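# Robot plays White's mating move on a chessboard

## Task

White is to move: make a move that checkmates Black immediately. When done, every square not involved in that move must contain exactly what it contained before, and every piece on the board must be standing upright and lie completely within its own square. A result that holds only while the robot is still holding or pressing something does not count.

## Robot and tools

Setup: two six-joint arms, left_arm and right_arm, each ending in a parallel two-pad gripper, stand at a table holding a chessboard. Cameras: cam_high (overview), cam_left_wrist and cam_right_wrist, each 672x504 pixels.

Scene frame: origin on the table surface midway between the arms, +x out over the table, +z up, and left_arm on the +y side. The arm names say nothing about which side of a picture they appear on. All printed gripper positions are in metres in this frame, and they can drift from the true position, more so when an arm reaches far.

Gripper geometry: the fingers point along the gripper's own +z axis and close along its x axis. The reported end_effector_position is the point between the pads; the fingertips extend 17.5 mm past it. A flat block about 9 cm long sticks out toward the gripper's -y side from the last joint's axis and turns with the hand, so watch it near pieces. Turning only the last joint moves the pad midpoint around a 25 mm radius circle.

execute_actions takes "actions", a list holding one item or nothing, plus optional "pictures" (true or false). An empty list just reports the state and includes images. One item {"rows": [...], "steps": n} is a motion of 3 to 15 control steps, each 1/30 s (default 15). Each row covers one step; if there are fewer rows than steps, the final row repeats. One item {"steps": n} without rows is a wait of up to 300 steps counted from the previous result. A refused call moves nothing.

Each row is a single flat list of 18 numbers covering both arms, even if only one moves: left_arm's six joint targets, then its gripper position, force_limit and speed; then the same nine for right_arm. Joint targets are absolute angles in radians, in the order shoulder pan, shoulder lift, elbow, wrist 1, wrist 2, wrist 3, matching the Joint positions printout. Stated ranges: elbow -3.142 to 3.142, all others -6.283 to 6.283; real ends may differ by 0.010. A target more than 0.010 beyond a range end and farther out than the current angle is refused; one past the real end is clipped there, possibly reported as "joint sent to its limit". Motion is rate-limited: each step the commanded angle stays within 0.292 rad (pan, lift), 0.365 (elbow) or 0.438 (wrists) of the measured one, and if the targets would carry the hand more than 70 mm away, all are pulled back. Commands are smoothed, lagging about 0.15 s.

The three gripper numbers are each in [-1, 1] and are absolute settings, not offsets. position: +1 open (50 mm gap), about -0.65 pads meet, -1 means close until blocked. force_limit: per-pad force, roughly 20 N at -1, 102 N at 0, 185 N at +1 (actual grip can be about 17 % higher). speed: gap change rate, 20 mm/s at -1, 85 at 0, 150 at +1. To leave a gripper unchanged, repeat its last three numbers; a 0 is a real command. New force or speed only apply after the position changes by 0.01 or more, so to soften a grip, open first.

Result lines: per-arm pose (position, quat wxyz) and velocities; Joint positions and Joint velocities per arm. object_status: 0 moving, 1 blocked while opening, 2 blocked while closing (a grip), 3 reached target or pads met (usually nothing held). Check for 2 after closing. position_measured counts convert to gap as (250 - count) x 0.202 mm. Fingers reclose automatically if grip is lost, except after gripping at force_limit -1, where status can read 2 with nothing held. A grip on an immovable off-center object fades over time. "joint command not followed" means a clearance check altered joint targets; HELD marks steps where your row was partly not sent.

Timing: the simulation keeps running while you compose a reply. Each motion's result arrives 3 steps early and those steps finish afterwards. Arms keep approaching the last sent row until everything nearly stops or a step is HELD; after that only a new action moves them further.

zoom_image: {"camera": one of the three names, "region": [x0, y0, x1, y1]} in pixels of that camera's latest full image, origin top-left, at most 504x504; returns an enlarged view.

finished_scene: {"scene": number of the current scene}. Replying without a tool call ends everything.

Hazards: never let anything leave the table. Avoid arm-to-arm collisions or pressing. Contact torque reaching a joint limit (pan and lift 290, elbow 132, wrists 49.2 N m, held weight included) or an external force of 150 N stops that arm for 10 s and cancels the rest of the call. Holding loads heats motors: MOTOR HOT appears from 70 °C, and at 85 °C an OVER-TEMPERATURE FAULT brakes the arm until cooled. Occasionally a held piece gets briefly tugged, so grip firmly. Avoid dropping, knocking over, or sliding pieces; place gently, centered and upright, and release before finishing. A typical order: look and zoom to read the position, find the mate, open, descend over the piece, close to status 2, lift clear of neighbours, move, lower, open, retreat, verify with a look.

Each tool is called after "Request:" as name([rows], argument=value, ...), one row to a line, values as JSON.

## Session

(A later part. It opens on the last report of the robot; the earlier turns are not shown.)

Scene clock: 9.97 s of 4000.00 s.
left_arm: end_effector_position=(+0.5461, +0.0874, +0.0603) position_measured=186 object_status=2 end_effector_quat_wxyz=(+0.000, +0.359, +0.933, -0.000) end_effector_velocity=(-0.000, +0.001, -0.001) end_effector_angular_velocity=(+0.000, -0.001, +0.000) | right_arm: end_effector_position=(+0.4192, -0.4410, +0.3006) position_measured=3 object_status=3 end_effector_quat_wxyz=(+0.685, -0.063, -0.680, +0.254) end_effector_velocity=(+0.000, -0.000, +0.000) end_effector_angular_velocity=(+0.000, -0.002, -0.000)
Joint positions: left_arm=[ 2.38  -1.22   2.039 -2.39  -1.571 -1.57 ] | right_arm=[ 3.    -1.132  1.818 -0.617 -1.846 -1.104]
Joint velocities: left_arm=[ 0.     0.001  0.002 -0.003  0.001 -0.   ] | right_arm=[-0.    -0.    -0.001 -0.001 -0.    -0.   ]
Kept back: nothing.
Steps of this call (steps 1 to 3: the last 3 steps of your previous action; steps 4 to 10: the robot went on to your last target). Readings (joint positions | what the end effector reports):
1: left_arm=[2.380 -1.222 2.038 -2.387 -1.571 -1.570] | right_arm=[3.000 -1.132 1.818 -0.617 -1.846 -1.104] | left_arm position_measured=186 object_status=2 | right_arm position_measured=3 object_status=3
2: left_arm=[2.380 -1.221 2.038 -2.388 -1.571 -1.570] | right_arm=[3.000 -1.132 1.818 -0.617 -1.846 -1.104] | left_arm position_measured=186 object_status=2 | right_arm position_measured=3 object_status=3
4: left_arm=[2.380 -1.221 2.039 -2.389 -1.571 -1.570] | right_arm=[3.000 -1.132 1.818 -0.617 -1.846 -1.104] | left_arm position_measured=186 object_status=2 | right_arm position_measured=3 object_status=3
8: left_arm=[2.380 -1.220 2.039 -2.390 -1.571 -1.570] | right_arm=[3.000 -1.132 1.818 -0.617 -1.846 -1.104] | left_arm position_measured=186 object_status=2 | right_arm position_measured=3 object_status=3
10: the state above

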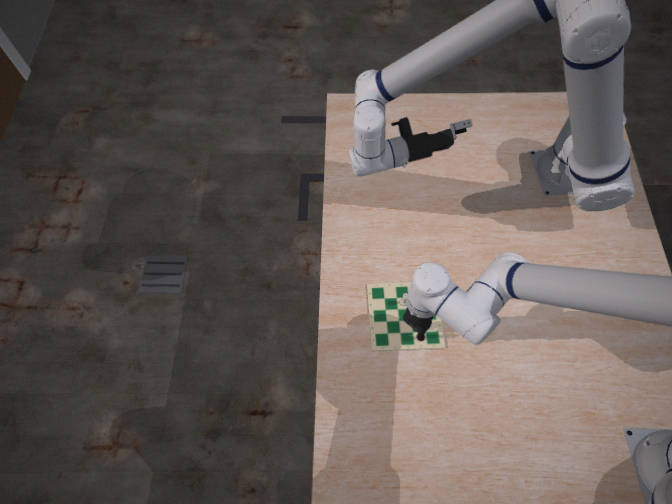

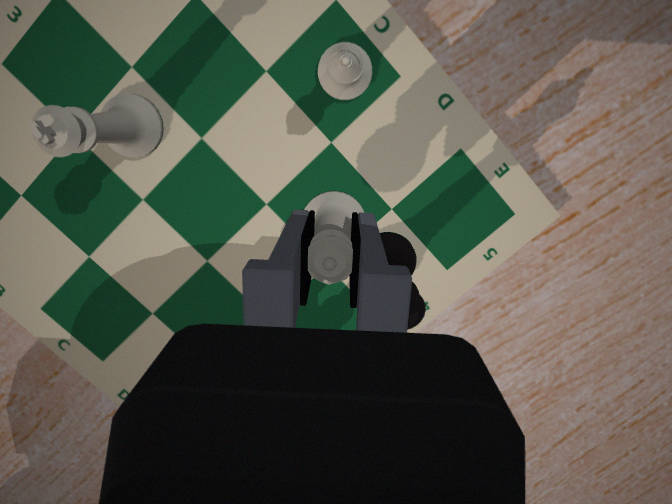

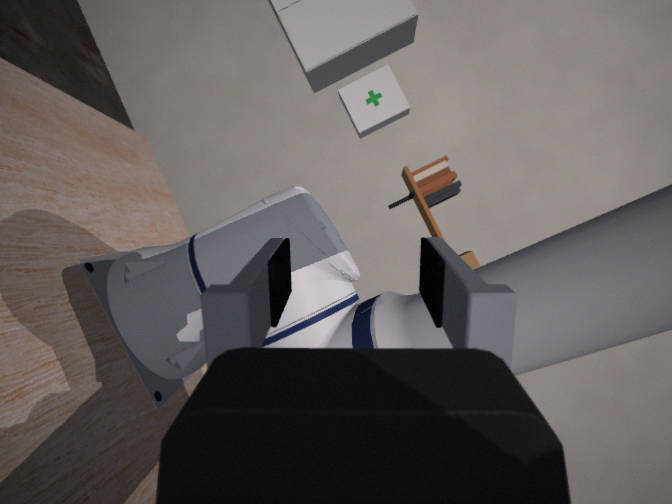

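Request:
execute_actions([
  {"rows":[[2.375,-1.212,2.037,-2.396,-1.571,-1.575,-1,-0.6,0,3.0,-1.132,1.818,-0.617,-1.846,-1.104,1,0,0],[2.375,-1.212,2.037,-2.396,-1.571,-1.575,-1,-0.6,0,3.0,-1.132,1.818,-0.617,-1.846,-1.104,1,0,0],[2.375,-1.212,2.037,-2.396,-1.571,-1.575,-1,-0.6,0,3.0,-1.132,1.818,-0.617,-1.846,-1.104,1,0,0],[2.375,-1.195,2.043,-2.419,-1.571,-1.575,-1,-0.6,0,3.0,-1.132,1.818,-0.617,-1.846,-1.104,1,0,0]]},
])

Request:
execute_actions([
  {"steps":8},
])

Request:
execute_actions([
  {"rows":[[2.375,-1.195,2.043,-2.419,-1.571,-1.575,0.1,-0.6,-0.5,3.0,-1.132,1.818,-0.617,-1.846,-1.104,1,0,0]],"steps":10},
])

Request:
execute_actions([
  {"rows":[[2.375,-1.292,1.999,-2.278,-1.571,-1.575,0.1,-0.6,-0.5,3.0,-1.132,1.818,-0.617,-1.846,-1.104,1,0,0]]},
], pictures=true)

Scene clock: 10.70 s of 4000.00 s.
left_arm: end_effector_position=(+0.5460, +0.0828, +0.0449) position_measured=186 object_status=2 end_effector_quat_wxyz=(+0.000, +0.359, +0.933, -0.000) end_effector_velocity=(-0.000, -0.002, -0.011) end_effector_angular_velocity=(-0.001, -0.001, -0.001) | right_arm: end_effector_position=(+0.4192, -0.4410, +0.3006) position_measured=3 object_status=3 end_effector_quat_wxyz=(+0.685, -0.063, -0.680, +0.254) end_effector_velocity=(+0.000, +0.000, -0.000) end_effector_angular_velocity=(-0.000, -0.000, +0.000)
Joint positions: left_arm=[ 2.375 -1.197  2.042 -2.417 -1.571 -1.575] | right_arm=[ 3.    -1.132  1.818 -0.617 -1.846 -1.104]
Joint velocities: left_arm=[-0.003  0.016  0.005 -0.022  0.    -0.002] | right_arm=[ 0.  0.  0. -0.  0.  0.]
Steps of this call (steps 1 to 10: the robot went on to your last target; steps 11 to 22: the first 12 steps of this action). Readings (joint positions | what the end effector reports):
11: left_arm=[2.380 -1.220 2.039 -2.390 -1.571 -1.570] | right_arm=[3.000 -1.132 1.818 -0.617 -1.846 -1.104] | left_arm position_measured=186 object_status=2 | right_arm position_measured=3 object_status=3
12: left_arm=[2.379 -1.218 2.039 -2.392 -1.571 -1.571] | right_arm=[3.000 -1.132 1.818 -0.617 -1.846 -1.104] | left_arm position_measured=186 object_status=2 | right_arm position_measured=3 object_status=3
14: left_arm=[2.377 -1.215 2.038 -2.394 -1.571 -1.573] | right_arm=[3.000 -1.132 1.818 -0.617 -1.846 -1.104] | left_arm position_measured=186 object_status=2 | right_arm position_measured=3 object_status=3
18: left_arm=[2.376 -1.201 2.041 -2.411 -1.571 -1.574] | right_arm=[3.000 -1.132 1.818 -0.617 -1.846 -1.104] | left_arm position_measured=186 object_status=2 | right_arm position_measured=3 object_status=3
22: the state above

Scene clock: 10.97 s of 4000.00 s.
left_arm: end_effector_position=(+0.5459, +0.0827, +0.0437) position_measured=186 object_status=2 end_effector_quat_wxyz=(+0.000, +0.359, +0.933, -0.000) end_effector_velocity=(+0.000, -0.001, -0.001) end_effector_angular_velocity=(-0.000, -0.001, -0.001) | right_arm: end_effector_position=(+0.4192, -0.4410, +0.3006) position_measured=3 object_status=3 end_effector_quat_wxyz=(+0.685, -0.063, -0.680, +0.254) end_effector_velocity=(+0.000, -0.001, +0.000) end_effector_angular_velocity=(+0.000, +0.000, -0.001)
Joint positions: left_arm=[ 2.375 -1.195  2.043 -2.419 -1.571 -1.575] | right_arm=[ 3.    -1.132  1.818 -0.617 -1.846 -1.104]
Joint velocities: left_arm=[-0.001  0.001  0.    -0.002  0.    -0.   ] | right_arm=[-0.001  0.    -0.     0.    -0.    -0.   ]
Kept back: nothing.
Steps of this call (steps 1 to 3: the last 3 steps of your previous action; steps 4 to 8: the robot went on to your last target). Readings (joint positions | what the end effector reports):
1: left_arm=[2.375 -1.196 2.043 -2.417 -1.571 -1.575] | right_arm=[3.000 -1.132 1.818 -0.617 -1.846 -1.104] | left_arm position_measured=186 object_status=2 | right_arm position_measured=3 object_status=3
2: left_arm=[2.375 -1.196 2.043 -2.418 -1.571 -1.575] | right_arm=[3.000 -1.132 1.818 -0.617 -1.846 -1.104] | left_arm position_measured=186 object_status=2 | right_arm position_measured=3 object_status=3
4: left_arm=[2.375 -1.196 2.043 -2.418 -1.571 -1.575] | right_arm=[3.000 -1.132 1.818 -0.617 -1.846 -1.104] | left_arm position_measured=186 object_status=2 | right_arm position_measured=3 object_status=3
8: the state above

Scene clock: 11.20 s of 4000.00 s.
left_arm: end_effector_position=(+0.5459, +0.0827, +0.0436) position_measured=138 object_status=0 end_effector_quat_wxyz=(+0.000, +0.359, +0.933, -0.000) end_effector_velocity=(-0.000, +0.001, -0.000) end_effector_angular_velocity=(+0.001, +0.001, +0.001) | right_arm: end_effector_position=(+0.4192, -0.4410, +0.3006) position_measured=3 object_status=3 end_effector_quat_wxyz=(+0.685, -0.063, -0.680, +0.254) end_effector_velocity=(-0.001, +0.000, -0.000) end_effector_angular_velocity=(+0.000, +0.002, +0.001)
Joint positions: left_arm=[ 2.375 -1.195  2.043 -2.419 -1.571 -1.575] | right_arm=[ 3.    -1.132  1.818 -0.617 -1.846 -1.104]
Joint velocities: left_arm=[ 0.     0.     0.     0.001  0.    -0.   ] | right_arm=[ 0.001 -0.     0.002  0.     0.    -0.   ]
Steps of this call (steps 1 to 7: the first 7 steps of this action). Readings (joint positions | what the end effector reports):
1: left_arm=[2.375 -1.195 2.043 -2.419 -1.571 -1.575] | right_arm=[3.000 -1.132 1.818 -0.617 -1.846 -1.104] | left_arm position_measured=182 object_status=0 | right_arm position_measured=3 object_status=3
2: left_arm=[2.375 -1.195 2.043 -2.419 -1.571 -1.575] | right_arm=[3.000 -1.132 1.818 -0.617 -1.846 -1.104] | left_arm position_measured=173 object_status=0 | right_arm position_measured=3 object_status=3
4: left_arm=[2.375 -1.195 2.043 -2.419 -1.571 -1.575] | right_arm=[3.000 -1.132 1.818 -0.617 -1.846 -1.104] | left_arm position_measured=156 object_status=0 | right_arm position_measured=3 object_status=3
7: the state above

Scene clock: 11.70 s of 4000.00 s.
left_arm: end_effector_position=(+0.5459, +0.0826, +0.1169) position_measured=138 object_status=3 end_effector_quat_wxyz=(-0.000, +0.359, +0.933, -0.000) end_effector_velocity=(-0.002, +0.001, +0.027) end_effector_angular_velocity=(+0.000, +0.000, -0.000) | right_arm: end_effector_position=(+0.4192, -0.4410, +0.3006) position_measured=3 object_status=3 end_effector_quat_wxyz=(+0.685, -0.063, -0.680, +0.254) end_effector_velocity=(-0.000, +0.000, +0.000) end_effector_angular_velocity=(-0.000, +0.000, +0.000)
Joint positions: left_arm=[ 2.375 -1.288  2.001 -2.284 -1.571 -1.575] | right_arm=[ 3.    -1.132  1.818 -0.617 -1.846 -1.104]
Joint velocities: left_arm=[-0.001 -0.034 -0.015  0.05   0.    -0.   ] | right_arm=[ 0. -0.  0.  0. -0.  0.]
Steps of this call (steps 1 to 3: the last 3 steps of your previous action; steps 4 to 15: the first 12 steps of this action). Readings (joint positions | what the end effector reports):
4: left_arm=[2.375 -1.197 2.043 -2.417 -1.571 -1.575] | right_arm=[3.000 -1.132 1.818 -0.617 -1.846 -1.104] | left_arm position_measured=138 object_status=0 | right_arm position_measured=3 object_status=3
5: left_arm=[2.375 -1.211 2.038 -2.392 -1.571 -1.575] | right_arm=[3.000 -1.132 1.818 -0.617 -1.846 -1.104] | left_arm position_measured=138 object_status=0 | right_arm position_measured=3 object_status=3
7: left_arm=[2.375 -1.249 2.018 -2.342 -1.571 -1.575] | right_arm=[3.000 -1.132 1.818 -0.617 -1.846 -1.104] | left_arm position_measured=138 object_status=3 | right_arm position_measured=3 object_status=3
11: left_arm=[2.375 -1.279 2.005 -2.297 -1.571 -1.575] | right_arm=[3.000 -1.132 1.818 -0.617 -1.846 -1.104] | left_arm position_measured=138 object_status=3 | right_arm position_measured=3 object_status=3
15: the state above

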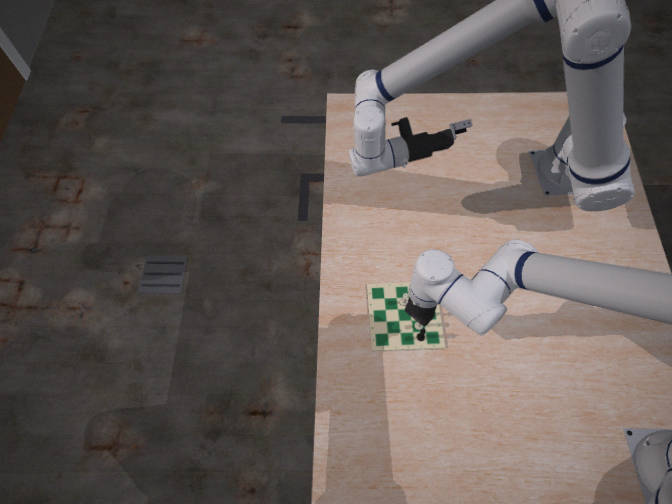

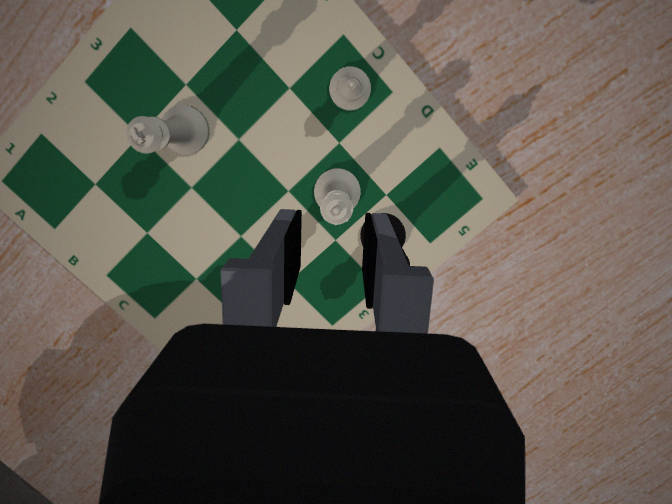

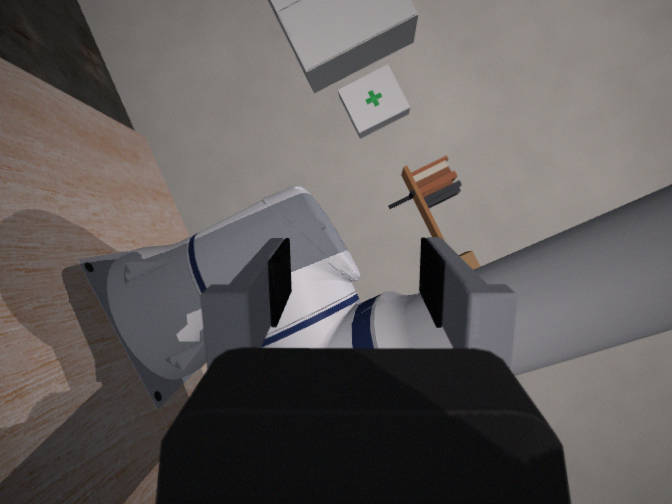

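Request:
finished_scene(scene=1)

The scene is finished: the task was done.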